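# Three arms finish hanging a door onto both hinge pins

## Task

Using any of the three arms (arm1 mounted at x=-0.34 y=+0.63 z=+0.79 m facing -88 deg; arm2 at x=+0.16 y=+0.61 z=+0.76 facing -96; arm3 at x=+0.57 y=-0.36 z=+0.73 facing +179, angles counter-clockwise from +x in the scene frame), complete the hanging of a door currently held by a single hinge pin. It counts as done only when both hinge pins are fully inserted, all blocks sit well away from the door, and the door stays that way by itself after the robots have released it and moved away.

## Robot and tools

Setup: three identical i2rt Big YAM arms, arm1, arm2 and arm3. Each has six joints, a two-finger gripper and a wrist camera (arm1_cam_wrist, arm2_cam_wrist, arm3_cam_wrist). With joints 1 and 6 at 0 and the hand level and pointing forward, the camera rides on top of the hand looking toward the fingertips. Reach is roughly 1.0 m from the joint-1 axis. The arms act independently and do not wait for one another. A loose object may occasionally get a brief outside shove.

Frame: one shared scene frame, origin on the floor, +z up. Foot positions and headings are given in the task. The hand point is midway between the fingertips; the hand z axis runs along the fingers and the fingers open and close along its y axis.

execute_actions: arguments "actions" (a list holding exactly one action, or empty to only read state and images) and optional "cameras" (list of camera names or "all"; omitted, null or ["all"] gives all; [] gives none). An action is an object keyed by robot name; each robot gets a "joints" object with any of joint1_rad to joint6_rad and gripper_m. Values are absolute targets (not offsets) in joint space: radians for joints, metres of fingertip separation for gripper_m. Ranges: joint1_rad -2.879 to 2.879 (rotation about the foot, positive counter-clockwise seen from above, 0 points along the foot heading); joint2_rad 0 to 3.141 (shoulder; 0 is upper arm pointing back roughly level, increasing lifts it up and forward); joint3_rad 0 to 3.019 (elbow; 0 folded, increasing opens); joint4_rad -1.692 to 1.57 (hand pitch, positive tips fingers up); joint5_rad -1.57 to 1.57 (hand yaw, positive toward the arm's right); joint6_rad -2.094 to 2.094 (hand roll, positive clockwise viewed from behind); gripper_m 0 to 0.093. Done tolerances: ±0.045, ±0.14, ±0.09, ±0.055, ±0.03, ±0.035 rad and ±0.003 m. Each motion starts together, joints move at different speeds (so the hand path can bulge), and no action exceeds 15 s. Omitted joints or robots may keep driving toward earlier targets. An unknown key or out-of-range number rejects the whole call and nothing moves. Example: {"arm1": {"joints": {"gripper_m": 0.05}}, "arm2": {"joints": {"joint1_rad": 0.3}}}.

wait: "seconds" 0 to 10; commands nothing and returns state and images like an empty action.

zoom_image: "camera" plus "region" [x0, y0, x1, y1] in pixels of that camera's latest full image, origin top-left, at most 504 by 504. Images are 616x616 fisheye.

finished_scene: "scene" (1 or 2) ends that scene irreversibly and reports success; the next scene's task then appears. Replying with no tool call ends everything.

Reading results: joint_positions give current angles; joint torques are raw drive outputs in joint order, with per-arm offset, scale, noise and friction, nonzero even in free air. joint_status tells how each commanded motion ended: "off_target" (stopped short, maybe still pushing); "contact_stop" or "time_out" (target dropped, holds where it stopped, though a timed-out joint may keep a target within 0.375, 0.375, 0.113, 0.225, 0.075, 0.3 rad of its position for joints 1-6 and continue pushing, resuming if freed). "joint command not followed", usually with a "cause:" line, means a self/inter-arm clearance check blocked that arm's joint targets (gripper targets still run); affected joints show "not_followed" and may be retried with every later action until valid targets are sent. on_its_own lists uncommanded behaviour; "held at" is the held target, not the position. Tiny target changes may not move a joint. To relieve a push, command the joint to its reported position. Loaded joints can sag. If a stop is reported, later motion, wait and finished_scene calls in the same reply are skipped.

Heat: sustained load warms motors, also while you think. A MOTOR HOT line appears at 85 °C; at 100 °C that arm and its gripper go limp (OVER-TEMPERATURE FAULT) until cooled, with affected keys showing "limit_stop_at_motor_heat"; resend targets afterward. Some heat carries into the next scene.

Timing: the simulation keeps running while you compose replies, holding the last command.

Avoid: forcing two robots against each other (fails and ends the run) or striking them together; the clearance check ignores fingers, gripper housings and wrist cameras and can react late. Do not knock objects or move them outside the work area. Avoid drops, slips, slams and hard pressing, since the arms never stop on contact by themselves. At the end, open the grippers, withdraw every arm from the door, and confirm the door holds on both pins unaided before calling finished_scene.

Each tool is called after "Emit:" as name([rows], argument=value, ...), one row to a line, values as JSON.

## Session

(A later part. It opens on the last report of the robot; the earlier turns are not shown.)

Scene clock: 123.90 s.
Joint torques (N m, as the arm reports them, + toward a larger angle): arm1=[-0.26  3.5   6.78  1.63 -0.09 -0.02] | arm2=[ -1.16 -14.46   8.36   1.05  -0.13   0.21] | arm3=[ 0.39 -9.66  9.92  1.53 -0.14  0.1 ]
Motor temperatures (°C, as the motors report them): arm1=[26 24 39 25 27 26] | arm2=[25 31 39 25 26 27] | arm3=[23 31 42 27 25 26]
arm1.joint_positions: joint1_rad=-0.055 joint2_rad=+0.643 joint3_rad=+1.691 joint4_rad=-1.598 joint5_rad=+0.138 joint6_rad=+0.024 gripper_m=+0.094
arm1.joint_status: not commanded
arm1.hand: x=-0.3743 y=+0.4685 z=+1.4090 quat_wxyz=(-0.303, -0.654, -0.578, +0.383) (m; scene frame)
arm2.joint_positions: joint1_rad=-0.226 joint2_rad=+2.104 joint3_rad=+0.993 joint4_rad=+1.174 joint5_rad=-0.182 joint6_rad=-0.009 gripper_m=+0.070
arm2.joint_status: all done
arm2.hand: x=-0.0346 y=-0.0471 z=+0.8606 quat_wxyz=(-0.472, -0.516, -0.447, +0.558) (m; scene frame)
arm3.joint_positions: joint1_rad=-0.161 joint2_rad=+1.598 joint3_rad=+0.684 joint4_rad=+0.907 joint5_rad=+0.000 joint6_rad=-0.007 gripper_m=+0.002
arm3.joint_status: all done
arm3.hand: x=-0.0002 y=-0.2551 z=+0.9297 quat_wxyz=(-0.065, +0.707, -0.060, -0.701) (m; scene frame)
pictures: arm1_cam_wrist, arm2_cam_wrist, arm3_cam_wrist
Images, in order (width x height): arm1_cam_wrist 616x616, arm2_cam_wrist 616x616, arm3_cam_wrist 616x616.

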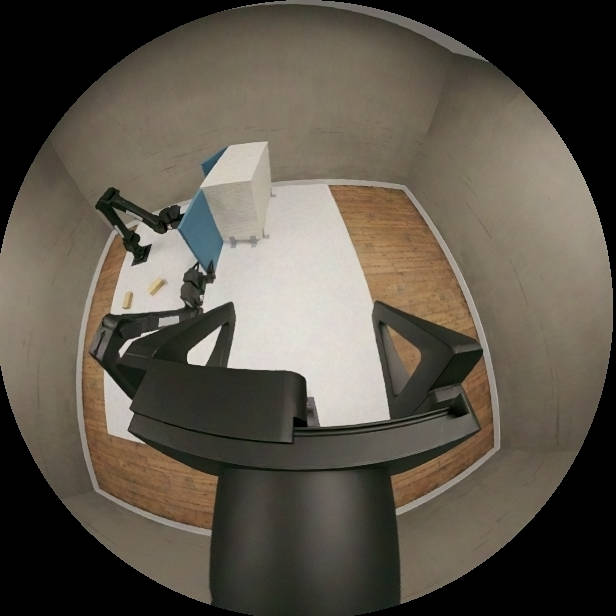

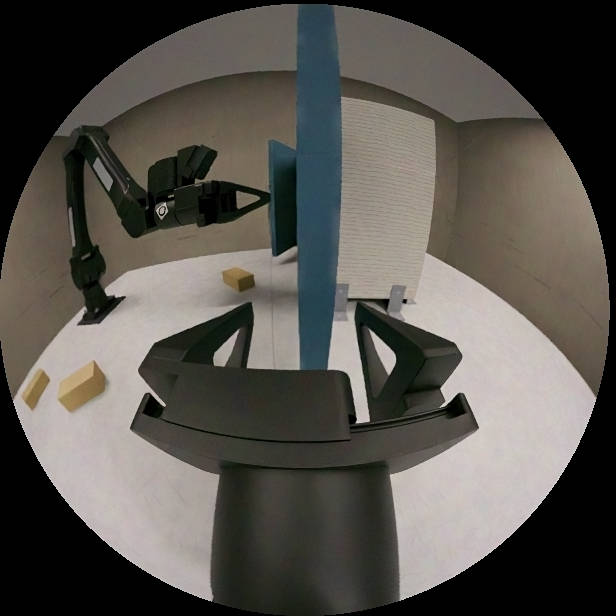

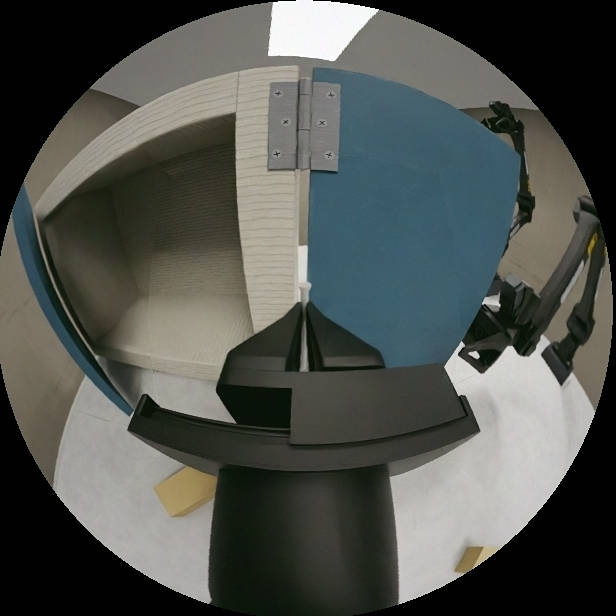

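Emit:
execute_actions([
  {"arm2":{"joints":{"gripper_m":0.0}},"arm3":{"joints":{"joint1_rad":-0.07}}},
], cameras=["arm3_cam_wrist"])

Emit:
zoom_image(camera="arm3_cam_wrist", region=[280, 230, 420, 380])

Scene clock: 130.27 s.
Joint torques (N m, as the arm reports them, + toward a larger angle): arm1=[-0.29  3.66  6.78  1.65 -0.09 -0.03] | arm2=[ -0.65 -14.64   8.32   1.08  -0.26   0.23] | arm3=[ 0.12 -9.72  9.95  1.55 -0.15  0.1 ]
Motor temperatures (°C, as the motors report them): arm1=[26 24 39 25 27 26] | arm2=[25 32 39 25 26 27] | arm3=[23 31 43 27 25 26]
arm1.joint_positions: joint1_rad=-0.055 joint2_rad=+0.643 joint3_rad=+1.691 joint4_rad=-1.598 joint5_rad=+0.138 joint6_rad=+0.024 gripper_m=+0.094
arm1.joint_status: not commanded
arm1.hand: x=-0.3743 y=+0.4685 z=+1.4090 quat_wxyz=(-0.303, -0.654, -0.578, +0.383) (m; scene frame)
arm2.joint_positions: joint1_rad=-0.229 joint2_rad=+2.104 joint3_rad=+0.994 joint4_rad=+1.172 joint5_rad=-0.179 joint6_rad=-0.009 gripper_m=+0.015
arm2.joint_status: gripper_m off_target (ended at +0.015, target +0.000)
arm2.hand: x=-0.0372 y=-0.0467 z=+0.8605 quat_wxyz=(-0.470, -0.517, -0.446, +0.559) (m; scene frame)
arm3.joint_positions: joint1_rad=-0.069 joint2_rad=+1.598 joint3_rad=+0.684 joint4_rad=+0.907 joint5_rad=+0.000 joint6_rad=-0.007 gripper_m=+0.002
arm3.joint_status: all done
arm3.hand: x=-0.0072 y=-0.3081 z=+0.9296 quat_wxyz=(-0.033, +0.709, -0.027, -0.704) (m; scene frame)
pictures: arm3_cam_wrist
Images, in order (width x height): arm3_cam_wrist 616x616.

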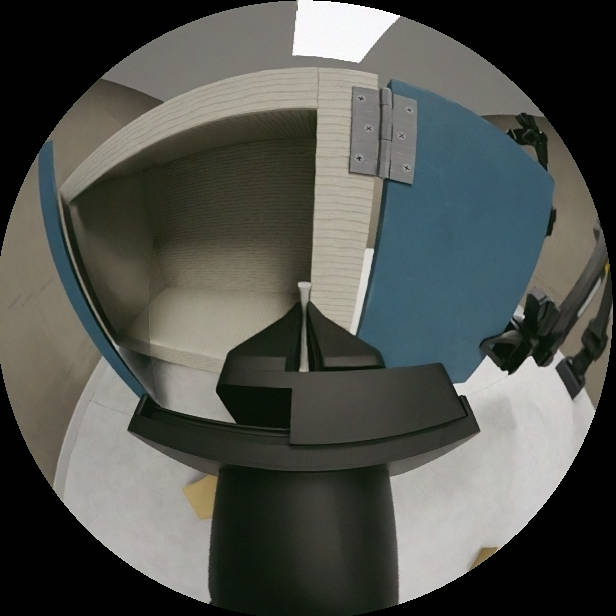

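Region (280, 230, 420, 380) of arm3_cam_wrist's 616x616 image, scaled by 3.360, with more detail than that image has; it fills the left 470 columns of this view, and the rest is white.

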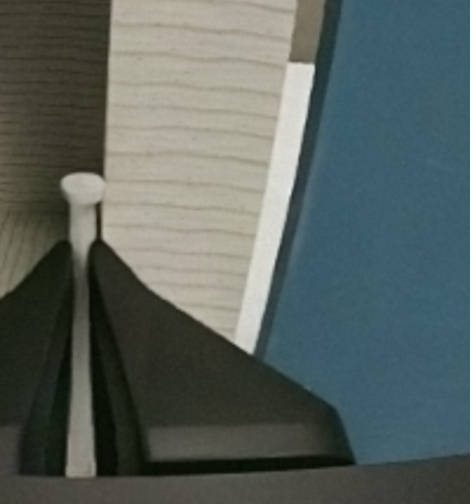

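Emit:
execute_actions([
  {"arm3":{"joints":{"joint1_rad":-0.168,"joint2_rad":1.676,"joint3_rad":0.80,"joint4_rad":0.905}}},
], cameras=["arm3_cam_wrist","arm2_cam_wrist"])

Scene clock: 145.03 s.
Joint torques (N m, as the arm reports them, + toward a larger angle): arm1=[-0.2   3.64  6.79  1.63 -0.09 -0.01] | arm2=[ -0.82 -14.2    8.43   1.19  -0.23   0.24] | arm3=[  0.45 -10.62   9.95   1.82  -0.15   0.13]
Motor temperatures (°C, as the motors report them): arm1=[26 24 39 25 27 26] | arm2=[25 32 39 25 26 27] | arm3=[23 32 44 27 25 26]
arm1.joint_positions: joint1_rad=-0.055 joint2_rad=+0.643 joint3_rad=+1.691 joint4_rad=-1.598 joint5_rad=+0.138 joint6_rad=+0.024 gripper_m=+0.094
arm1.joint_status: not commanded
arm1.hand: x=-0.3743 y=+0.4685 z=+1.4090 quat_wxyz=(-0.303, -0.654, -0.578, +0.383) (m; scene frame)
arm2.joint_positions: joint1_rad=-0.229 joint2_rad=+2.104 joint3_rad=+0.994 joint4_rad=+1.172 joint5_rad=-0.179 joint6_rad=-0.009 gripper_m=+0.015
arm2.joint_status: not commanded
arm2.hand: x=-0.0372 y=-0.0467 z=+0.8605 quat_wxyz=(-0.470, -0.517, -0.446, +0.559) (m; scene frame)
arm3.joint_positions: joint1_rad=-0.172 joint2_rad=+1.667 joint3_rad=+0.764 joint4_rad=+0.907 joint5_rad=+0.000 joint6_rad=-0.007 gripper_m=+0.002
arm3.joint_status: all done
arm3.hand: x=-0.0278 y=-0.2436 z=+0.9291 quat_wxyz=(-0.069, +0.703, -0.063, -0.705) (m; scene frame)
pictures: arm2_cam_wrist, arm3_cam_wrist
Images, in order (width x height): arm2_cam_wrist 616x616, arm3_cam_wrist 616x616.

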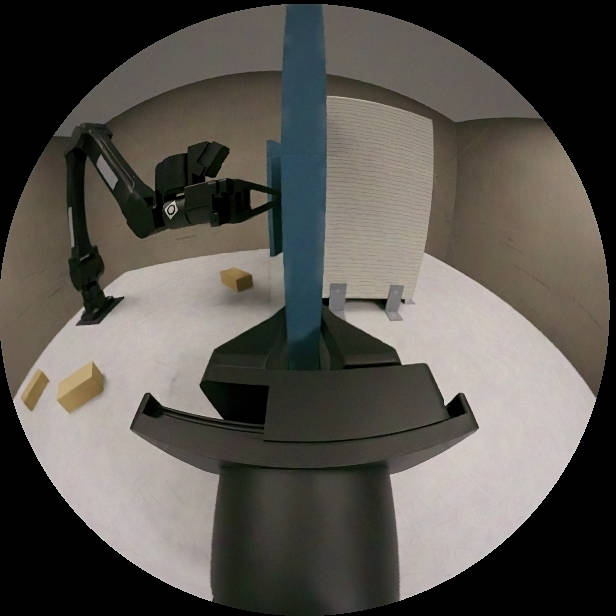

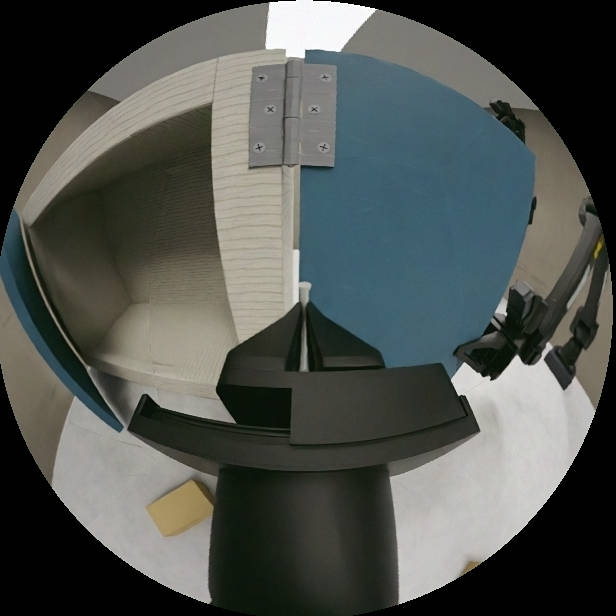

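Emit:
execute_actions([
  {"arm3":{"joints":{"joint1_rad":-0.148}}},
], cameras=["arm3_cam_wrist"])

Emit:
zoom_image(camera="arm3_cam_wrist", region=[260, 40, 350, 390])

Scene clock: 149.23 s.
Joint torques (N m, as the arm reports them, + toward a larger angle): arm1=[-0.18  3.36  6.79  1.64 -0.09 -0.01] | arm2=[ -0.73 -14.56   8.33   1.11  -0.27   0.22] | arm3=[  1.67 -10.13  10.     1.74  -0.14   0.12]
Motor temperatures (°C, as the motors report them): arm1=[26 24 38 25 27 26] | arm2=[25 32 39 25 26 27] | arm3=[23 32 44 27 25 26]
arm1.joint_positions: joint1_rad=-0.055 joint2_rad=+0.643 joint3_rad=+1.691 joint4_rad=-1.598 joint5_rad=+0.138 joint6_rad=+0.024 gripper_m=+0.094
arm1.joint_status: not commanded
arm1.hand: x=-0.3743 y=+0.4685 z=+1.4090 quat_wxyz=(-0.303, -0.654, -0.578, +0.383) (m; scene frame)
arm2.joint_positions: joint1_rad=-0.229 joint2_rad=+2.104 joint3_rad=+0.994 joint4_rad=+1.172 joint5_rad=-0.179 joint6_rad=-0.009 gripper_m=+0.015
arm2.joint_status: not commanded
arm2.hand: x=-0.0372 y=-0.0467 z=+0.8605 quat_wxyz=(-0.470, -0.517, -0.446, +0.559) (m; scene frame)
arm3.joint_positions: joint1_rad=-0.161 joint2_rad=+1.667 joint3_rad=+0.764 joint4_rad=+0.907 joint5_rad=+0.000 joint6_rad=-0.007 gripper_m=+0.002
arm3.joint_status: all done
arm3.hand: x=-0.0290 y=-0.2502 z=+0.9291 quat_wxyz=(-0.065, +0.703, -0.059, -0.706) (m; scene frame)
pictures: arm3_cam_wrist
Images, in order (width x height): arm3_cam_wrist 616x616.

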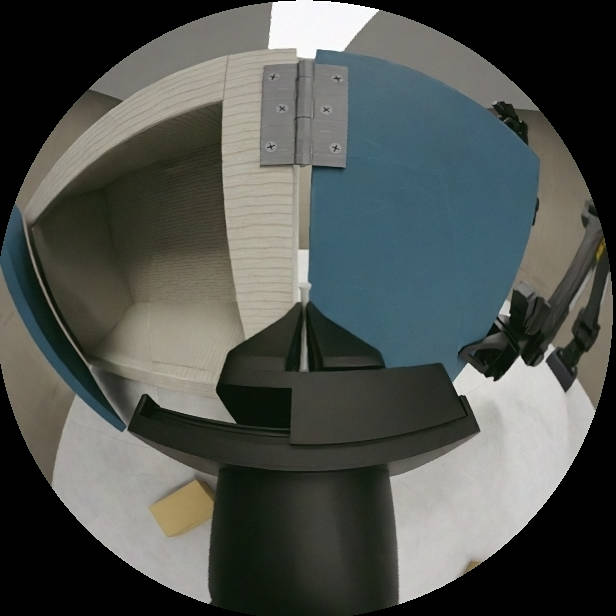

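Region (260, 40, 350, 390) of arm3_cam_wrist's 616x616 image, scaled by 1.440, with more detail than that image has; it fills the left 130 columns of this view, and the rest is white.

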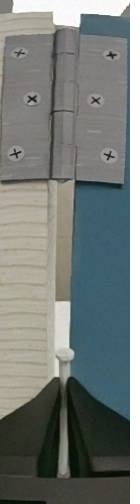

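Emit:
execute_actions([
  {"arm3":{"joints":{"joint2_rad":1.735,"joint3_rad":0.80,"joint4_rad":0.955}}},
], cameras=["arm3_cam_wrist"])

Emit:
zoom_image(camera="arm3_cam_wrist", region=[260, 260, 350, 390])

Scene clock: 162.47 s.
Joint torques (N m, as the arm reports them, + toward a larger angle): arm1=[-0.17  3.67  6.79  1.64 -0.08 -0.02] | arm2=[ -0.51 -14.8    8.44   1.09  -0.26   0.2 ] | arm3=[  0.87 -11.02   9.5    2.6   -0.14   0.11]
Motor temperatures (°C, as the motors report them): arm1=[26 24 38 25 27 26] | arm2=[25 32 39 25 26 27] | arm3=[23 32 44 27 25 26]
arm1.joint_positions: joint1_rad=-0.055 joint2_rad=+0.643 joint3_rad=+1.691 joint4_rad=-1.598 joint5_rad=+0.138 joint6_rad=+0.024 gripper_m=+0.094
arm1.joint_status: not commanded
arm1.hand: x=-0.3743 y=+0.4685 z=+1.4090 quat_wxyz=(-0.303, -0.654, -0.578, +0.383) (m; scene frame)
arm2.joint_positions: joint1_rad=-0.229 joint2_rad=+2.104 joint3_rad=+0.994 joint4_rad=+1.172 joint5_rad=-0.179 joint6_rad=-0.009 gripper_m=+0.015
arm2.joint_status: not commanded
arm2.hand: x=-0.0372 y=-0.0467 z=+0.8605 quat_wxyz=(-0.470, -0.517, -0.446, +0.559) (m; scene frame)
arm3.joint_positions: joint1_rad=-0.161 joint2_rad=+1.730 joint3_rad=+0.764 joint4_rad=+0.933 joint5_rad=+0.000 joint6_rad=-0.007 gripper_m=+0.002
arm3.joint_status: all done
arm3.hand: x=-0.0326 y=-0.2495 z=+0.8984 quat_wxyz=(-0.064, +0.716, -0.061, -0.693) (m; scene frame)
pictures: arm3_cam_wrist
Images, in order (width x height): arm3_cam_wrist 616x616.

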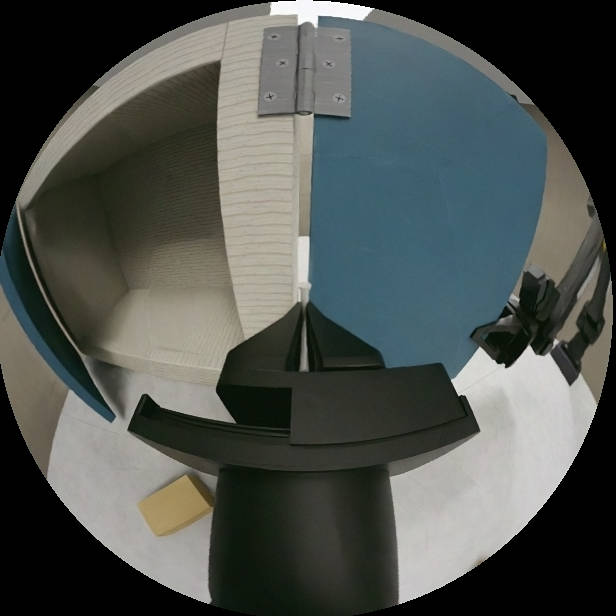

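Region (260, 260, 350, 390) of arm3_cam_wrist's 616x616 image, scaled by 3.877, with more detail than that image has; it fills the left 349 columns of this view, and the rest is white.

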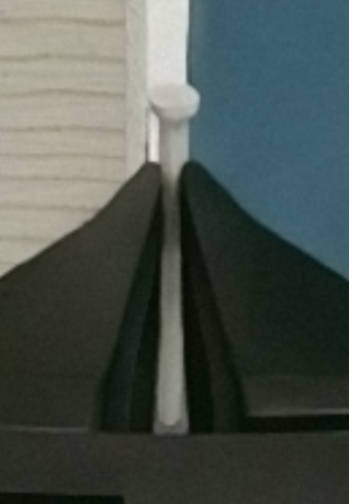

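Emit:
execute_actions([
  {"arm3":{"joints":{"joint2_rad":1.77,"joint3_rad":0.79,"joint4_rad":1.02}}},
], cameras=["arm3_cam_wrist"])

Emit:
zoom_image(camera="arm3_cam_wrist", region=[260, 260, 350, 390])

Scene clock: 167.63 s.
Joint torques (N m, as the arm reports them, + toward a larger angle): arm1=[-0.24  3.48  6.8   1.64 -0.09 -0.02] | arm2=[ -0.66 -14.93   8.48   1.07  -0.25   0.2 ] | arm3=[  1.5  -10.69   8.49   2.67  -0.15   0.11]
Motor temperatures (°C, as the motors report them): arm1=[26 24 38 25 27 26] | arm2=[25 33 39 25 26 27] | arm3=[23 32 44 27 25 26]
arm1.joint_positions: joint1_rad=-0.055 joint2_rad=+0.643 joint3_rad=+1.691 joint4_rad=-1.598 joint5_rad=+0.138 joint6_rad=+0.024 gripper_m=+0.094
arm1.joint_status: not commanded
arm1.hand: x=-0.3743 y=+0.4685 z=+1.4090 quat_wxyz=(-0.303, -0.654, -0.578, +0.383) (m; scene frame)
arm2.joint_positions: joint1_rad=-0.229 joint2_rad=+2.104 joint3_rad=+0.994 joint4_rad=+1.172 joint5_rad=-0.179 joint6_rad=-0.009 gripper_m=+0.015
arm2.joint_status: not commanded
arm2.hand: x=-0.0372 y=-0.0467 z=+0.8605 quat_wxyz=(-0.470, -0.517, -0.446, +0.559) (m; scene frame)
arm3.joint_positions: joint1_rad=-0.161 joint2_rad=+1.757 joint3_rad=+0.764 joint4_rad=+0.998 joint5_rad=+0.000 joint6_rad=-0.007 gripper_m=+0.002
arm3.joint_status: all done
arm3.hand: x=-0.0339 y=-0.2493 z=+0.8982 quat_wxyz=(-0.065, +0.703, -0.059, -0.706) (m; scene frame)
pictures: arm3_cam_wrist
Images, in order (width x height): arm3_cam_wrist 616x616.

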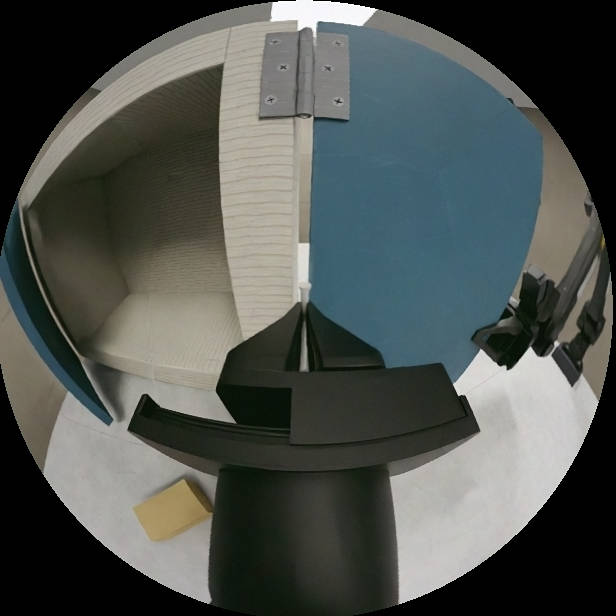

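Region (260, 260, 350, 390) of arm3_cam_wrist's 616x616 image, scaled by 3.877, with more detail than that image has; it fills the left 349 columns of this view, and the rest is white.

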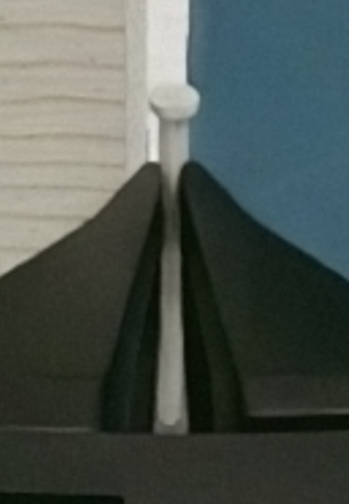

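Emit:
execute_actions([
  {"arm3":{"joints":{"joint2_rad":1.815,"joint3_rad":0.745,"joint4_rad":1.075}}},
], cameras=["arm3_cam_wrist"])

Emit:
zoom_image(camera="arm3_cam_wrist", region=[260, 260, 350, 390])

Scene clock: 173.73 s.
Joint torques (N m, as the arm reports them, + toward a larger angle): arm1=[-0.14  3.54  6.79  1.64 -0.1  -0.03] | arm2=[ -0.5  -14.32   8.32   1.15  -0.25   0.24] | arm3=[  1.22 -11.54   5.7    2.56  -0.12   0.1 ]
Motor temperatures (°C, as the motors report them): arm1=[26 24 38 25 27 26] | arm2=[25 33 39 25 26 27] | arm3=[23 32 44 27 25 26]
arm1.joint_positions: joint1_rad=-0.055 joint2_rad=+0.643 joint3_rad=+1.691 joint4_rad=-1.598 joint5_rad=+0.138 joint6_rad=+0.024 gripper_m=+0.094
arm1.joint_status: not commanded
arm1.hand: x=-0.3743 y=+0.4685 z=+1.4090 quat_wxyz=(-0.303, -0.654, -0.578, +0.383) (m; scene frame)
arm2.joint_positions: joint1_rad=-0.229 joint2_rad=+2.104 joint3_rad=+0.994 joint4_rad=+1.172 joint5_rad=-0.179 joint6_rad=-0.009 gripper_m=+0.015
arm2.joint_status: not commanded
arm2.hand: x=-0.0372 y=-0.0467 z=+0.8605 quat_wxyz=(-0.470, -0.517, -0.446, +0.559) (m; scene frame)
arm3.joint_positions: joint1_rad=-0.161 joint2_rad=+1.807 joint3_rad=+0.745 joint4_rad=+1.053 joint5_rad=+0.000 joint6_rad=-0.007 gripper_m=+0.002
arm3.joint_status: all done
arm3.hand: x=-0.0292 y=-0.2501 z=+0.8739 quat_wxyz=(-0.065, +0.708, -0.060, -0.701) (m; scene frame)
pictures: arm3_cam_wrist
Images, in order (width x height): arm3_cam_wrist 616x616.

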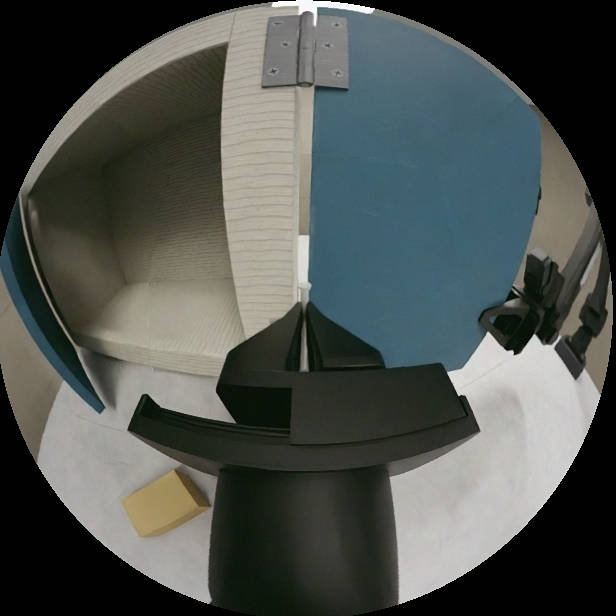

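Region (260, 260, 350, 390) of arm3_cam_wrist's 616x616 image, scaled by 3.877, with more detail than that image has; it fills the left 349 columns of this view, and the rest is white.

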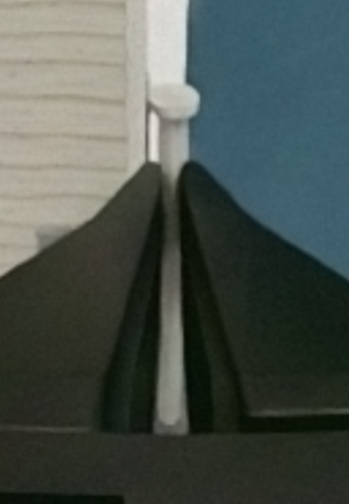

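Emit:
execute_actions(actions=[], cameras=["arm2_cam_wrist"])

Emit:
zoom_image(camera="arm2_cam_wrist", region=[220, 150, 320, 300])

Scene clock: 178.23 s.
Joint torques (N m, as the arm reports them, + toward a larger angle): arm1=[-0.21  3.68  6.76  1.64 -0.09 -0.03] | arm2=[ -1.12 -14.37   8.32   1.13  -0.25   0.22] | arm3=[  1.29 -10.61   5.83   2.59  -0.15   0.1 ]
Motor temperatures (°C, as the motors report them): arm1=[26 24 38 25 27 26] | arm2=[25 33 39 25 26 27] | arm3=[23 32 43 27 25 26]
arm1.joint_positions: joint1_rad=-0.055 joint2_rad=+0.643 joint3_rad=+1.691 joint4_rad=-1.598 joint5_rad=+0.138 joint6_rad=+0.024 gripper_m=+0.094
arm1.joint_status: not commanded
arm1.hand: x=-0.3743 y=+0.4685 z=+1.4090 quat_wxyz=(-0.303, -0.654, -0.578, +0.383) (m; scene frame)
arm2.joint_positions: joint1_rad=-0.229 joint2_rad=+2.104 joint3_rad=+0.994 joint4_rad=+1.172 joint5_rad=-0.179 joint6_rad=-0.009 gripper_m=+0.015
arm2.joint_status: not commanded
arm2.hand: x=-0.0372 y=-0.0467 z=+0.8605 quat_wxyz=(-0.470, -0.517, -0.446, +0.559) (m; scene frame)
arm3.joint_positions: joint1_rad=-0.161 joint2_rad=+1.807 joint3_rad=+0.745 joint4_rad=+1.053 joint5_rad=+0.000 joint6_rad=-0.007 gripper_m=+0.002
arm3.joint_status: all done
arm3.hand: x=-0.0292 y=-0.2501 z=+0.8739 quat_wxyz=(-0.065, +0.708, -0.060, -0.701) (m; scene frame)
pictures: arm2_cam_wrist
Images, in order (width x height): arm2_cam_wrist 616x616.

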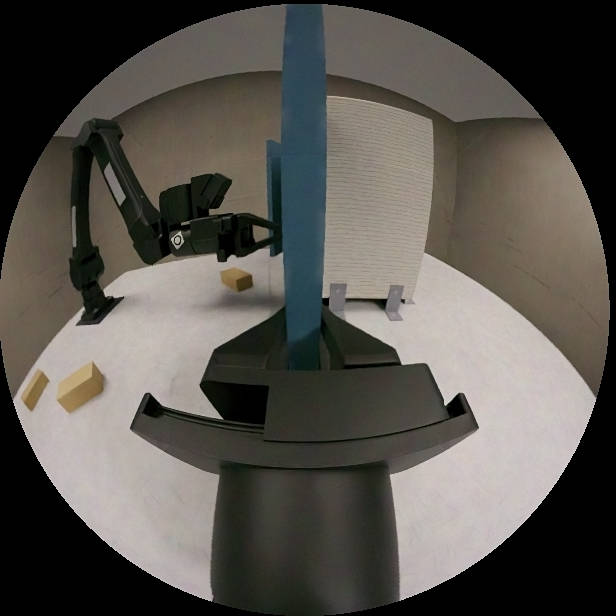

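Region (220, 150, 320, 300) of arm2_cam_wrist's 616x616 image, scaled by 3.360, with more detail than that image has.

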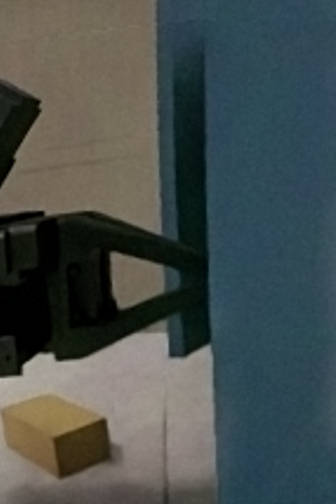

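Emit:
execute_actions([
  {"arm3":{"joints":{"joint2_rad":1.775,"joint3_rad":0.70}}},
], cameras=["arm3_cam_wrist"])

Emit:
zoom_image(camera="arm3_cam_wrist", region=[240, 250, 370, 390])

Scene clock: 184.87 s.
Joint torques (N m, as the arm reports them, + toward a larger angle): arm1=[-0.21  3.63  6.77  1.64 -0.1  -0.02] | arm2=[ -0.98 -14.61   8.29   1.13  -0.25   0.21] | arm3=[  1.07 -12.78   5.47   2.55  -0.14   0.11]
Motor temperatures (°C, as the motors report them): arm1=[26 24 38 25 27 26] | arm2=[25 33 39 25 26 27] | arm3=[23 32 42 27 25 26]
arm1.joint_positions: joint1_rad=-0.055 joint2_rad=+0.643 joint3_rad=+1.691 joint4_rad=-1.598 joint5_rad=+0.138 joint6_rad=+0.024 gripper_m=+0.094
arm1.joint_status: not commanded
arm1.hand: x=-0.3743 y=+0.4685 z=+1.4090 quat_wxyz=(-0.303, -0.654, -0.578, +0.383) (m; scene frame)
arm2.joint_positions: joint1_rad=-0.229 joint2_rad=+2.104 joint3_rad=+0.994 joint4_rad=+1.172 joint5_rad=-0.179 joint6_rad=-0.009 gripper_m=+0.015
arm2.joint_status: not commanded
arm2.hand: x=-0.0372 y=-0.0467 z=+0.8605 quat_wxyz=(-0.470, -0.517, -0.446, +0.559) (m; scene frame)
arm3.joint_positions: joint1_rad=-0.161 joint2_rad=+1.799 joint3_rad=+0.700 joint4_rad=+1.055 joint5_rad=+0.000 joint6_rad=-0.007 gripper_m=+0.002
arm3.joint_status: all done
arm3.hand: x=-0.0136 y=-0.2529 z=+0.8598 quat_wxyz=(-0.064, +0.720, -0.061, -0.688) (m; scene frame)
pictures: arm3_cam_wrist
Images, in order (width x height): arm3_cam_wrist 616x616.

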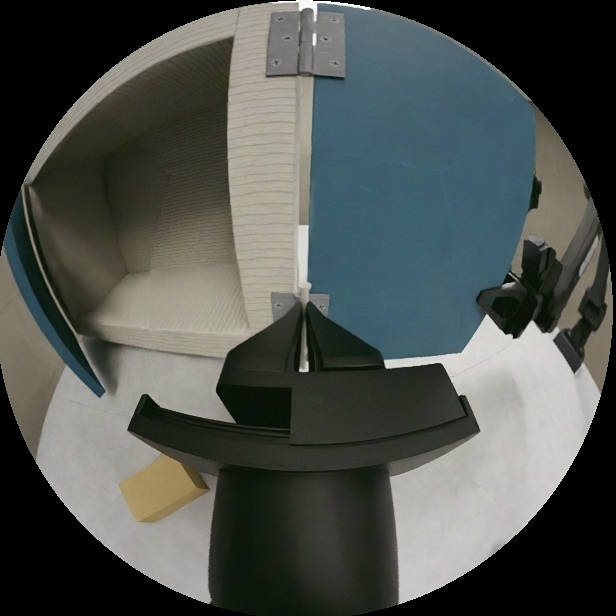

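Region (240, 250, 370, 390) of arm3_cam_wrist's 616x616 image, scaled by 3.600, with more detail than that image has; it fills the left 468 columns of this view, and the rest is white.

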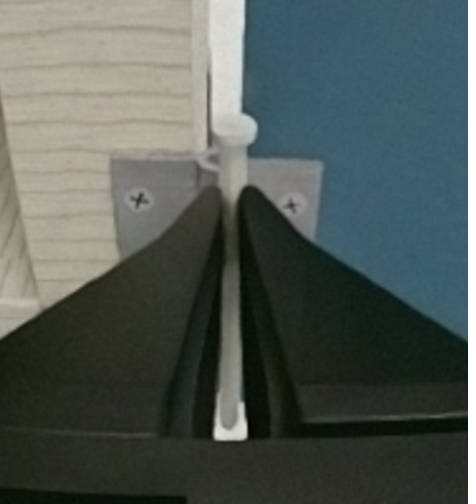

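Emit:
execute_actions([
  {"arm3":{"joints":{"joint2_rad":1.63,"joint3_rad":0.75,"joint4_rad":0.9}}},
], cameras=[])

Emit:
execute_actions([
  {"arm3":{"joints":{"joint1_rad":-0.14,"joint2_rad":1.72,"joint3_rad":0.855,"joint4_rad":0.89}}},
], cameras=["arm3_cam_wrist"])

Scene clock: 197.00 s.
Joint torques (N m, as the arm reports them, + toward a larger angle): arm1=[ 0.03  3.54  6.8   1.6  -0.08 -0.03] | arm2=[ -0.61 -14.61   8.3    1.11  -0.23   0.23] | arm3=[  1.47 -10.1    9.44   1.55  -0.13   0.1 ]
Motor temperatures (°C, as the motors report them): arm1=[26 24 38 25 27 26] | arm2=[25 33 39 25 26 27] | arm3=[23 33 41 27 25 26]
arm1.joint_positions: joint1_rad=-0.055 joint2_rad=+0.643 joint3_rad=+1.691 joint4_rad=-1.598 joint5_rad=+0.138 joint6_rad=+0.024 gripper_m=+0.094
arm1.joint_status: not commanded
arm1.hand: x=-0.3743 y=+0.4685 z=+1.4090 quat_wxyz=(-0.303, -0.654, -0.578, +0.383) (m; scene frame)
arm2.joint_positions: joint1_rad=-0.229 joint2_rad=+2.104 joint3_rad=+0.994 joint4_rad=+1.172 joint5_rad=-0.179 joint6_rad=-0.009 gripper_m=+0.015
arm2.joint_status: not commanded
arm2.hand: x=-0.0372 y=-0.0467 z=+0.8605 quat_wxyz=(-0.470, -0.517, -0.446, +0.559) (m; scene frame)
arm3.joint_positions: joint1_rad=-0.161 joint2_rad=+1.628 joint3_rad=+0.719 joint4_rad=+0.909 joint5_rad=+0.000 joint6_rad=-0.007 gripper_m=+0.002
arm3.joint_status: all done
arm3.hand: x=-0.0127 y=-0.2531 z=+0.9300 quat_wxyz=(-0.065, +0.705, -0.060, -0.704) (m; scene frame)
pictures: none
No camera images: the call's "cameras" was empty. Leave "cameras" out to get every camera's image.

Scene clock: 197.80 s.
Joint torques (N m, as the arm reports them, + toward a larger angle): arm1=[-0.2   3.64  6.8   1.64 -0.1  -0.03] | arm2=[ -0.93 -14.59   8.31   1.11  -0.25   0.23] | arm3=[  1.36 -11.25  10.29   1.45  -0.15   0.14]
Motor temperatures (°C, as the motors report them): arm1=[26 24 38 25 27 26] | arm2=[25 33 39 25 26 27] | arm3=[23 33 42 27 25 26]
arm1.joint_positions: joint1_rad=-0.055 joint2_rad=+0.643 joint3_rad=+1.691 joint4_rad=-1.598 joint5_rad=+0.138 joint6_rad=+0.024 gripper_m=+0.094
arm1.joint_status: not commanded
arm1.hand: x=-0.3743 y=+0.4685 z=+1.4090 quat_wxyz=(-0.303, -0.654, -0.578, +0.383) (m; scene frame)
arm2.joint_positions: joint1_rad=-0.229 joint2_rad=+2.104 joint3_rad=+0.994 joint4_rad=+1.172 joint5_rad=-0.179 joint6_rad=-0.009 gripper_m=+0.015
arm2.joint_status: not commanded
arm2.hand: x=-0.0372 y=-0.0467 z=+0.8605 quat_wxyz=(-0.470, -0.517, -0.446, +0.559) (m; scene frame)
arm3.joint_positions: joint1_rad=-0.154 joint2_rad=+1.712 joint3_rad=+0.817 joint4_rad=+0.898 joint5_rad=+0.000 joint6_rad=-0.007 gripper_m=+0.002
arm3.joint_status: all done
arm3.hand: x=-0.0483 y=-0.2509 z=+0.9252 quat_wxyz=(-0.063, +0.704, -0.057, -0.705) (m; scene frame)
pictures: arm3_cam_wrist
Images, in order (width x height): arm3_cam_wrist 616x616.

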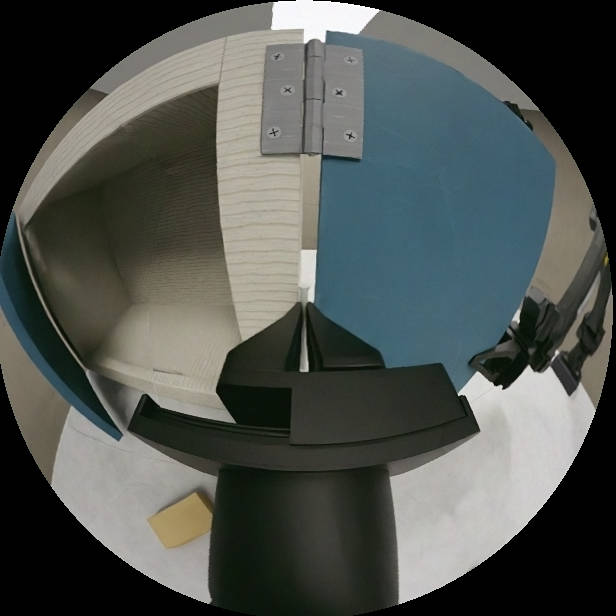

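Emit:
execute_actions([
  {"arm3":{"joints":{"joint2_rad":1.76,"joint3_rad":0.80,"joint4_rad":0.965}}},
], cameras=["arm3_cam_wrist"])

Emit:
zoom_image(camera="arm3_cam_wrist", region=[260, 260, 350, 390])

Scene clock: 202.87 s.
Joint torques (N m, as the arm reports them, + toward a larger angle): arm1=[-0.31  3.67  6.84  1.62 -0.08 -0.02] | arm2=[ -0.88 -14.54   8.19   1.15  -0.28   0.21] | arm3=[  1.17 -10.55   6.3    2.56  -0.13   0.1 ]
Motor temperatures (°C, as the motors report them): arm1=[26 24 38 25 27 26] | arm2=[25 33 39 25 26 27] | arm3=[23 33 42 27 25 26]
arm1.joint_positions: joint1_rad=-0.055 joint2_rad=+0.643 joint3_rad=+1.691 joint4_rad=-1.598 joint5_rad=+0.138 joint6_rad=+0.024 gripper_m=+0.094
arm1.joint_status: not commanded
arm1.hand: x=-0.3743 y=+0.4685 z=+1.4090 quat_wxyz=(-0.303, -0.654, -0.578, +0.383) (m; scene frame)
arm2.joint_positions: joint1_rad=-0.229 joint2_rad=+2.104 joint3_rad=+0.994 joint4_rad=+1.172 joint5_rad=-0.179 joint6_rad=-0.009 gripper_m=+0.015
arm2.joint_status: not commanded
arm2.hand: x=-0.0372 y=-0.0467 z=+0.8605 quat_wxyz=(-0.470, -0.517, -0.446, +0.559) (m; scene frame)
arm3.joint_positions: joint1_rad=-0.154 joint2_rad=+1.747 joint3_rad=+0.803 joint4_rad=+0.944 joint5_rad=+0.000 joint6_rad=-0.007 gripper_m=+0.002
arm3.joint_status: all done
arm3.hand: x=-0.0461 y=-0.2513 z=+0.9087 quat_wxyz=(-0.063, +0.705, -0.057, -0.704) (m; scene frame)
pictures: arm3_cam_wrist
Images, in order (width x height): arm3_cam_wrist 616x616.

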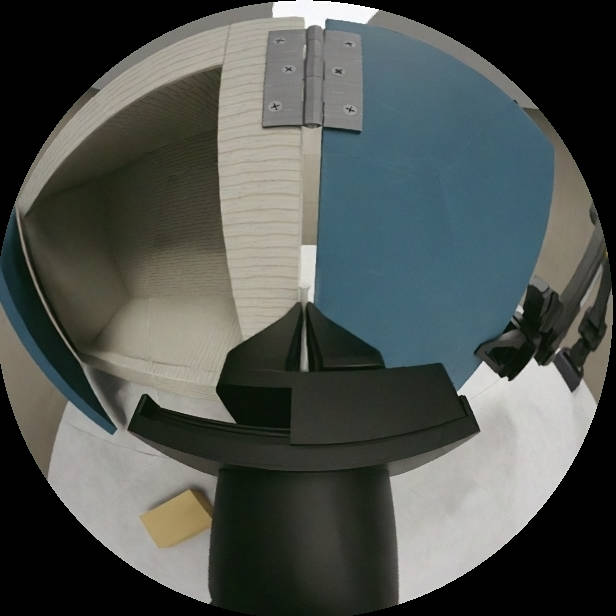

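Region (260, 260, 350, 390) of arm3_cam_wrist's 616x616 image, scaled by 3.877, with more detail than that image has; it fills the left 349 columns of this view, and the rest is white.

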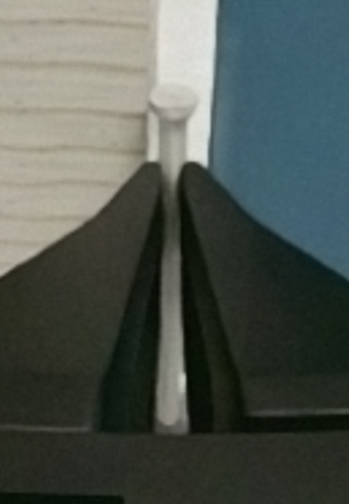

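Emit:
execute_actions([
  {"arm3":{"joints":{"joint1_rad":-0.168,"joint2_rad":1.80,"joint3_rad":0.79,"joint4_rad":1.0}}},
], cameras=["arm3_cam_wrist"])

Emit:
zoom_image(camera="arm3_cam_wrist", region=[260, 260, 350, 390])

Scene clock: 210.80 s.
Joint torques (N m, as the arm reports them, + toward a larger angle): arm1=[-0.35  3.72  6.77  1.71 -0.09 -0.03] | arm2=[ -0.85 -14.55   8.27   1.13  -0.28   0.2 ] | arm3=[-1.03 -8.95  5.75  2.08 -0.14  0.09]
Motor temperatures (°C, as the motors report them): arm1=[26 24 38 25 27 26] | arm2=[25 33 39 25 26 27] | arm3=[23 33 42 27 25 26]
arm1.joint_positions: joint1_rad=-0.055 joint2_rad=+0.643 joint3_rad=+1.691 joint4_rad=-1.598 joint5_rad=+0.138 joint6_rad=+0.024 gripper_m=+0.094
arm1.joint_status: not commanded
arm1.hand: x=-0.3743 y=+0.4685 z=+1.4090 quat_wxyz=(-0.303, -0.654, -0.578, +0.383) (m; scene frame)
arm2.joint_positions: joint1_rad=-0.229 joint2_rad=+2.104 joint3_rad=+0.994 joint4_rad=+1.172 joint5_rad=-0.179 joint6_rad=-0.009 gripper_m=+0.015
arm2.joint_status: not commanded
arm2.hand: x=-0.0372 y=-0.0467 z=+0.8605 quat_wxyz=(-0.470, -0.517, -0.446, +0.559) (m; scene frame)
arm3.joint_positions: joint1_rad=-0.154 joint2_rad=+1.766 joint3_rad=+0.798 joint4_rad=+0.994 joint5_rad=+0.000 joint6_rad=-0.007 gripper_m=+0.002
arm3.joint_status: all done
arm3.hand: x=-0.0455 y=-0.2514 z=+0.9073 quat_wxyz=(-0.064, +0.696, -0.057, -0.713) (m; scene frame)
pictures: arm3_cam_wrist
Images, in order (width x height): arm3_cam_wrist 616x616.

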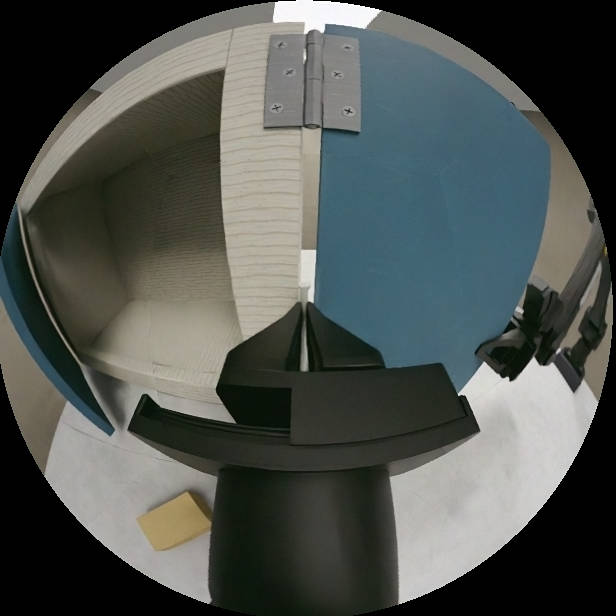

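Region (260, 260, 350, 390) of arm3_cam_wrist's 616x616 image, scaled by 3.877, with more detail than that image has; it fills the left 349 columns of this view, and the rest is white.

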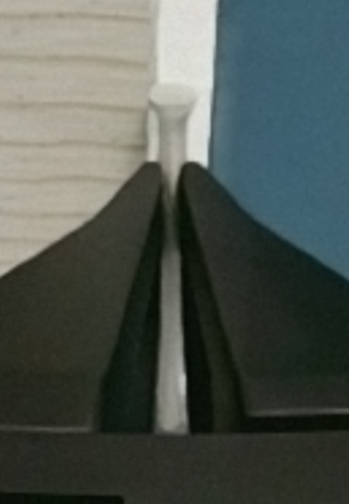

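Emit:
execute_actions([
  {"arm3":{"joints":{"joint1_rad":-0.172,"joint2_rad":1.735,"joint4_rad":0.95}}},
], cameras=[])

Emit:
execute_actions([
  {"arm3":{"joints":{"joint2_rad":1.80,"joint4_rad":1.0}}},
], cameras=["arm3_cam_wrist"])

Emit:
zoom_image(camera="arm3_cam_wrist", region=[260, 260, 350, 390])

Scene clock: 216.70 s.
Joint torques (N m, as the arm reports them, + toward a larger angle): arm1=[-0.18  3.57  6.8   1.62 -0.08 -0.03] | arm2=[ -0.57 -14.72   8.37   0.96  -0.29   0.21] | arm3=[ -1.04 -13.18   5.88   1.32  -0.15   0.11]
Motor temperatures (°C, as the motors report them): arm1=[26 24 38 25 27 26] | arm2=[25 33 39 25 26 27] | arm3=[23 32 41 27 25 26]
arm1.joint_positions: joint1_rad=-0.055 joint2_rad=+0.643 joint3_rad=+1.691 joint4_rad=-1.598 joint5_rad=+0.138 joint6_rad=+0.024 gripper_m=+0.094
arm1.joint_status: not commanded
arm1.hand: x=-0.3743 y=+0.4685 z=+1.4090 quat_wxyz=(-0.303, -0.654, -0.578, +0.383) (m; scene frame)
arm2.joint_positions: joint1_rad=-0.229 joint2_rad=+2.104 joint3_rad=+0.994 joint4_rad=+1.172 joint5_rad=-0.179 joint6_rad=-0.009 gripper_m=+0.015
arm2.joint_status: not commanded
arm2.hand: x=-0.0372 y=-0.0467 z=+0.8605 quat_wxyz=(-0.470, -0.517, -0.446, +0.559) (m; scene frame)
arm3.joint_positions: joint1_rad=-0.154 joint2_rad=+1.753 joint3_rad=+0.798 joint4_rad=+0.964 joint5_rad=+0.000 joint6_rad=-0.006 gripper_m=+0.002
arm3.joint_status: all done
arm3.hand: x=-0.0449 y=-0.2512 z=+0.9078 quat_wxyz=(-0.063, +0.702, -0.057, -0.707) (m; scene frame)
pictures: none
No camera images: the call's "cameras" was empty. Leave "cameras" out to get every camera's image.

Scene clock: 217.37 s.
Joint torques (N m, as the arm reports them, + toward a larger angle): arm1=[-0.11  3.52  6.8   1.65 -0.09 -0.01] | arm2=[ -0.98 -14.43   8.19   1.17  -0.26   0.19] | arm3=[-1.02 -9.16  5.88  2.04 -0.14  0.12]
Motor temperatures (°C, as the motors report them): arm1=[26 24 38 25 27 26] | arm2=[25 33 39 25 26 27] | arm3=[23 32 41 27 25 26]
arm1.joint_positions: joint1_rad=-0.055 joint2_rad=+0.643 joint3_rad=+1.691 joint4_rad=-1.598 joint5_rad=+0.138 joint6_rad=+0.024 gripper_m=+0.094
arm1.joint_status: not commanded
arm1.hand: x=-0.3743 y=+0.4685 z=+1.4090 quat_wxyz=(-0.303, -0.654, -0.578, +0.383) (m; scene frame)
arm2.joint_positions: joint1_rad=-0.229 joint2_rad=+2.104 joint3_rad=+0.994 joint4_rad=+1.172 joint5_rad=-0.179 joint6_rad=-0.009 gripper_m=+0.015
arm2.joint_status: not commanded
arm2.hand: x=-0.0372 y=-0.0467 z=+0.8605 quat_wxyz=(-0.470, -0.517, -0.446, +0.559) (m; scene frame)
arm3.joint_positions: joint1_rad=-0.155 joint2_rad=+1.766 joint3_rad=+0.798 joint4_rad=+0.994 joint5_rad=+0.000 joint6_rad=-0.006 gripper_m=+0.002
arm3.joint_status: all done
arm3.hand: x=-0.0454 y=-0.2509 z=+0.9073 quat_wxyz=(-0.064, +0.696, -0.057, -0.713) (m; scene frame)
pictures: arm3_cam_wrist
Images, in order (width x height): arm3_cam_wrist 616x616.

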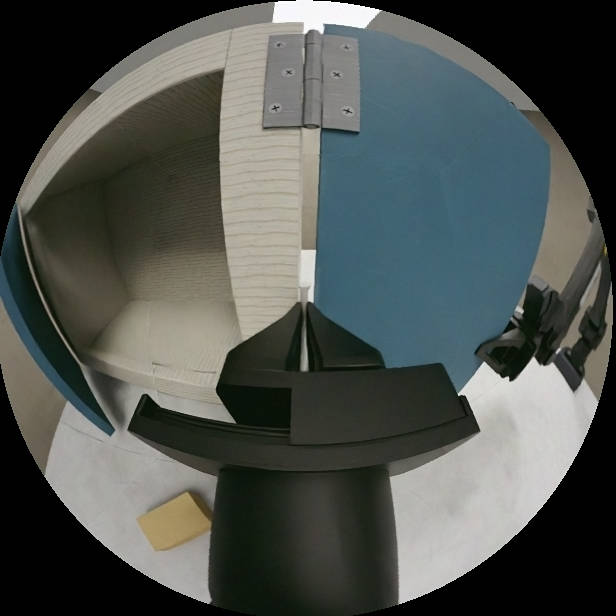

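Region (260, 260, 350, 390) of arm3_cam_wrist's 616x616 image, scaled by 3.877, with more detail than that image has; it fills the left 349 columns of this view, and the rest is white.

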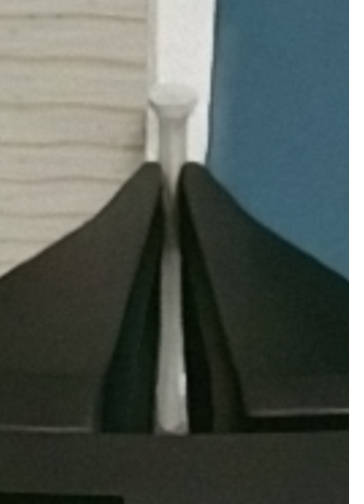

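Emit:
execute_actions([
  {"arm3":{"joints":{"joint1_rad":-0.172,"joint2_rad":1.71,"joint4_rad":0.9}}},
], cameras=["arm3_cam_wrist"])

Emit:
zoom_image(camera="arm3_cam_wrist", region=[260, 260, 350, 390])

Scene clock: 225.27 s.
Joint torques (N m, as the arm reports them, + toward a larger angle): arm1=[-0.18  3.53  6.78  1.62 -0.09 -0.02] | arm2=[ -1.37 -14.67   8.37   1.16  -0.26   0.21] | arm3=[ -1.17 -13.22   6.21   1.5   -0.12   0.09]
Motor temperatures (°C, as the motors report them): arm1=[26 24 38 25 27 26] | arm2=[25 33 39 25 26 27] | arm3=[23 32 41 27 25 26]
arm1.joint_positions: joint1_rad=-0.055 joint2_rad=+0.643 joint3_rad=+1.691 joint4_rad=-1.598 joint5_rad=+0.138 joint6_rad=+0.024 gripper_m=+0.094
arm1.joint_status: not commanded
arm1.hand: x=-0.3743 y=+0.4685 z=+1.4090 quat_wxyz=(-0.303, -0.654, -0.578, +0.383) (m; scene frame)
arm2.joint_positions: joint1_rad=-0.229 joint2_rad=+2.104 joint3_rad=+0.994 joint4_rad=+1.172 joint5_rad=-0.179 joint6_rad=-0.009 gripper_m=+0.015
arm2.joint_status: not commanded
arm2.hand: x=-0.0372 y=-0.0467 z=+0.8605 quat_wxyz=(-0.470, -0.517, -0.446, +0.559) (m; scene frame)
arm3.joint_positions: joint1_rad=-0.157 joint2_rad=+1.729 joint3_rad=+0.795 joint4_rad=+0.910 joint5_rad=+0.000 joint6_rad=-0.006 gripper_m=+0.002
arm3.joint_status: all done
arm3.hand: x=-0.0424 y=-0.2500 z=+0.9076 quat_wxyz=(-0.063, +0.713, -0.059, -0.696) (m; scene frame)
pictures: arm3_cam_wrist
Images, in order (width x height): arm3_cam_wrist 616x616.

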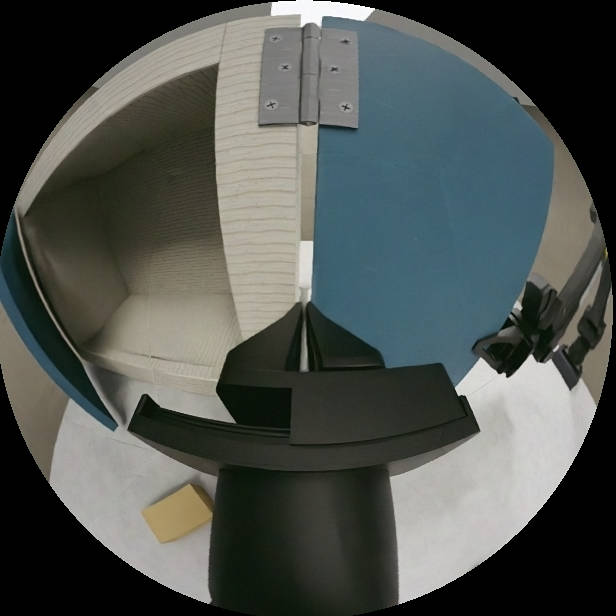

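Region (260, 260, 350, 390) of arm3_cam_wrist's 616x616 image, scaled by 3.877, with more detail than that image has; it fills the left 349 columns of this view, and the rest is white.

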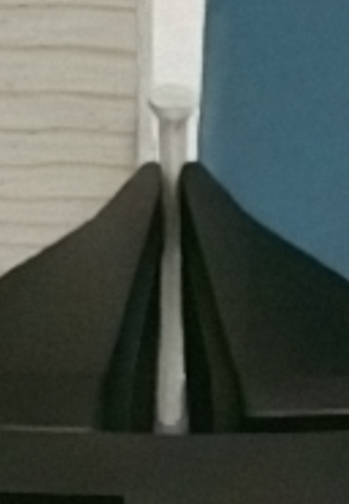

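Emit:
execute_actions([
  {"arm3":{"joints":{"joint2_rad":1.69,"joint3_rad":0.80,"joint4_rad":0.90}}},
], cameras=[])

Emit:
execute_actions([
  {"arm3":{"joints":{"joint2_rad":1.79,"joint4_rad":0.985}}},
], cameras=["arm3_cam_wrist"])

Scene clock: 234.10 s.
Joint torques (N m, as the arm reports them, + toward a larger angle): arm1=[-0.27  3.71  6.77  1.59 -0.09 -0.02] | arm2=[ -0.57 -14.64   8.32   1.09  -0.25   0.21] | arm3=[ -0.9  -12.91   7.2    1.42  -0.14   0.06]
Motor temperatures (°C, as the motors report them): arm1=[26 24 38 25 27 26] | arm2=[25 33 39 25 26 27] | arm3=[23 33 41 27 25 26]
arm1.joint_positions: joint1_rad=-0.055 joint2_rad=+0.643 joint3_rad=+1.691 joint4_rad=-1.598 joint5_rad=+0.138 joint6_rad=+0.024 gripper_m=+0.094
arm1.joint_status: not commanded
arm1.hand: x=-0.3743 y=+0.4685 z=+1.4090 quat_wxyz=(-0.303, -0.654, -0.578, +0.383) (m; scene frame)
arm2.joint_positions: joint1_rad=-0.229 joint2_rad=+2.104 joint3_rad=+0.994 joint4_rad=+1.172 joint5_rad=-0.179 joint6_rad=-0.009 gripper_m=+0.015
arm2.joint_status: not commanded
arm2.hand: x=-0.0372 y=-0.0467 z=+0.8605 quat_wxyz=(-0.470, -0.517, -0.446, +0.559) (m; scene frame)
arm3.joint_positions: joint1_rad=-0.157 joint2_rad=+1.710 joint3_rad=+0.795 joint4_rad=+0.909 joint5_rad=+0.000 joint6_rad=-0.006 gripper_m=+0.002
arm3.joint_status: all done
arm3.hand: x=-0.0414 y=-0.2502 z=+0.9186 quat_wxyz=(-0.063, +0.707, -0.059, -0.702) (m; scene frame)
pictures: none
No camera images: the call's "cameras" was empty. Leave "cameras" out to get every camera's image.

Scene clock: 235.00 s.
Joint torques (N m, as the arm reports them, + toward a larger angle): arm1=[-0.11  3.51  6.83  1.65 -0.08 -0.03] | arm2=[ -0.76 -14.94   8.27   1.17  -0.27   0.21] | arm3=[ -1.36 -11.78   6.88   2.56  -0.13   0.08]
Motor temperatures (°C, as the motors report them): arm1=[26 24 38 25 27 26] | arm2=[25 33 39 25 26 27] | arm3=[23 33 41 27 25 26]
arm1.joint_positions: joint1_rad=-0.055 joint2_rad=+0.643 joint3_rad=+1.691 joint4_rad=-1.598 joint5_rad=+0.138 joint6_rad=+0.024 gripper_m=+0.094
arm1.joint_status: not commanded
arm1.hand: x=-0.3743 y=+0.4685 z=+1.4090 quat_wxyz=(-0.303, -0.654, -0.578, +0.383) (m; scene frame)
arm2.joint_positions: joint1_rad=-0.229 joint2_rad=+2.104 joint3_rad=+0.994 joint4_rad=+1.172 joint5_rad=-0.179 joint6_rad=-0.009 gripper_m=+0.015
arm2.joint_status: not commanded
arm2.hand: x=-0.0372 y=-0.0467 z=+0.8605 quat_wxyz=(-0.470, -0.517, -0.446, +0.559) (m; scene frame)
arm3.joint_positions: joint1_rad=-0.157 joint2_rad=+1.787 joint3_rad=+0.795 joint4_rad=+0.963 joint5_rad=+0.000 joint6_rad=-0.006 gripper_m=+0.002
arm3.joint_status: all done
arm3.hand: x=-0.0450 y=-0.2495 z=+0.8861 quat_wxyz=(-0.063, +0.714, -0.060, -0.694) (m; scene frame)
pictures: arm3_cam_wrist
Images, in order (width x height): arm3_cam_wrist 616x616.

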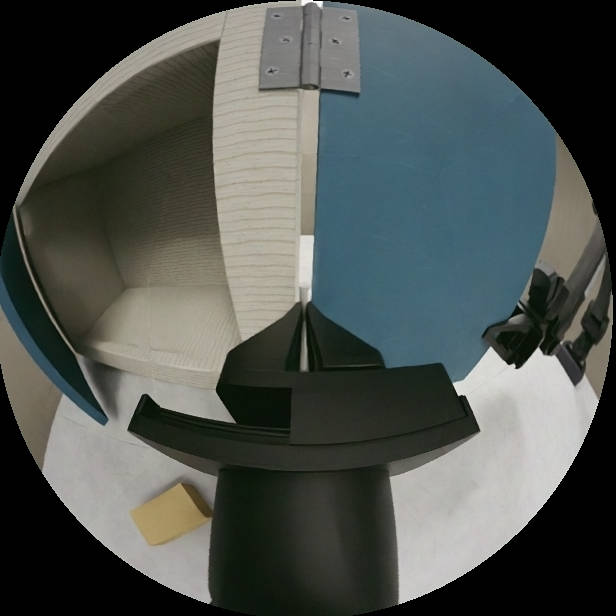

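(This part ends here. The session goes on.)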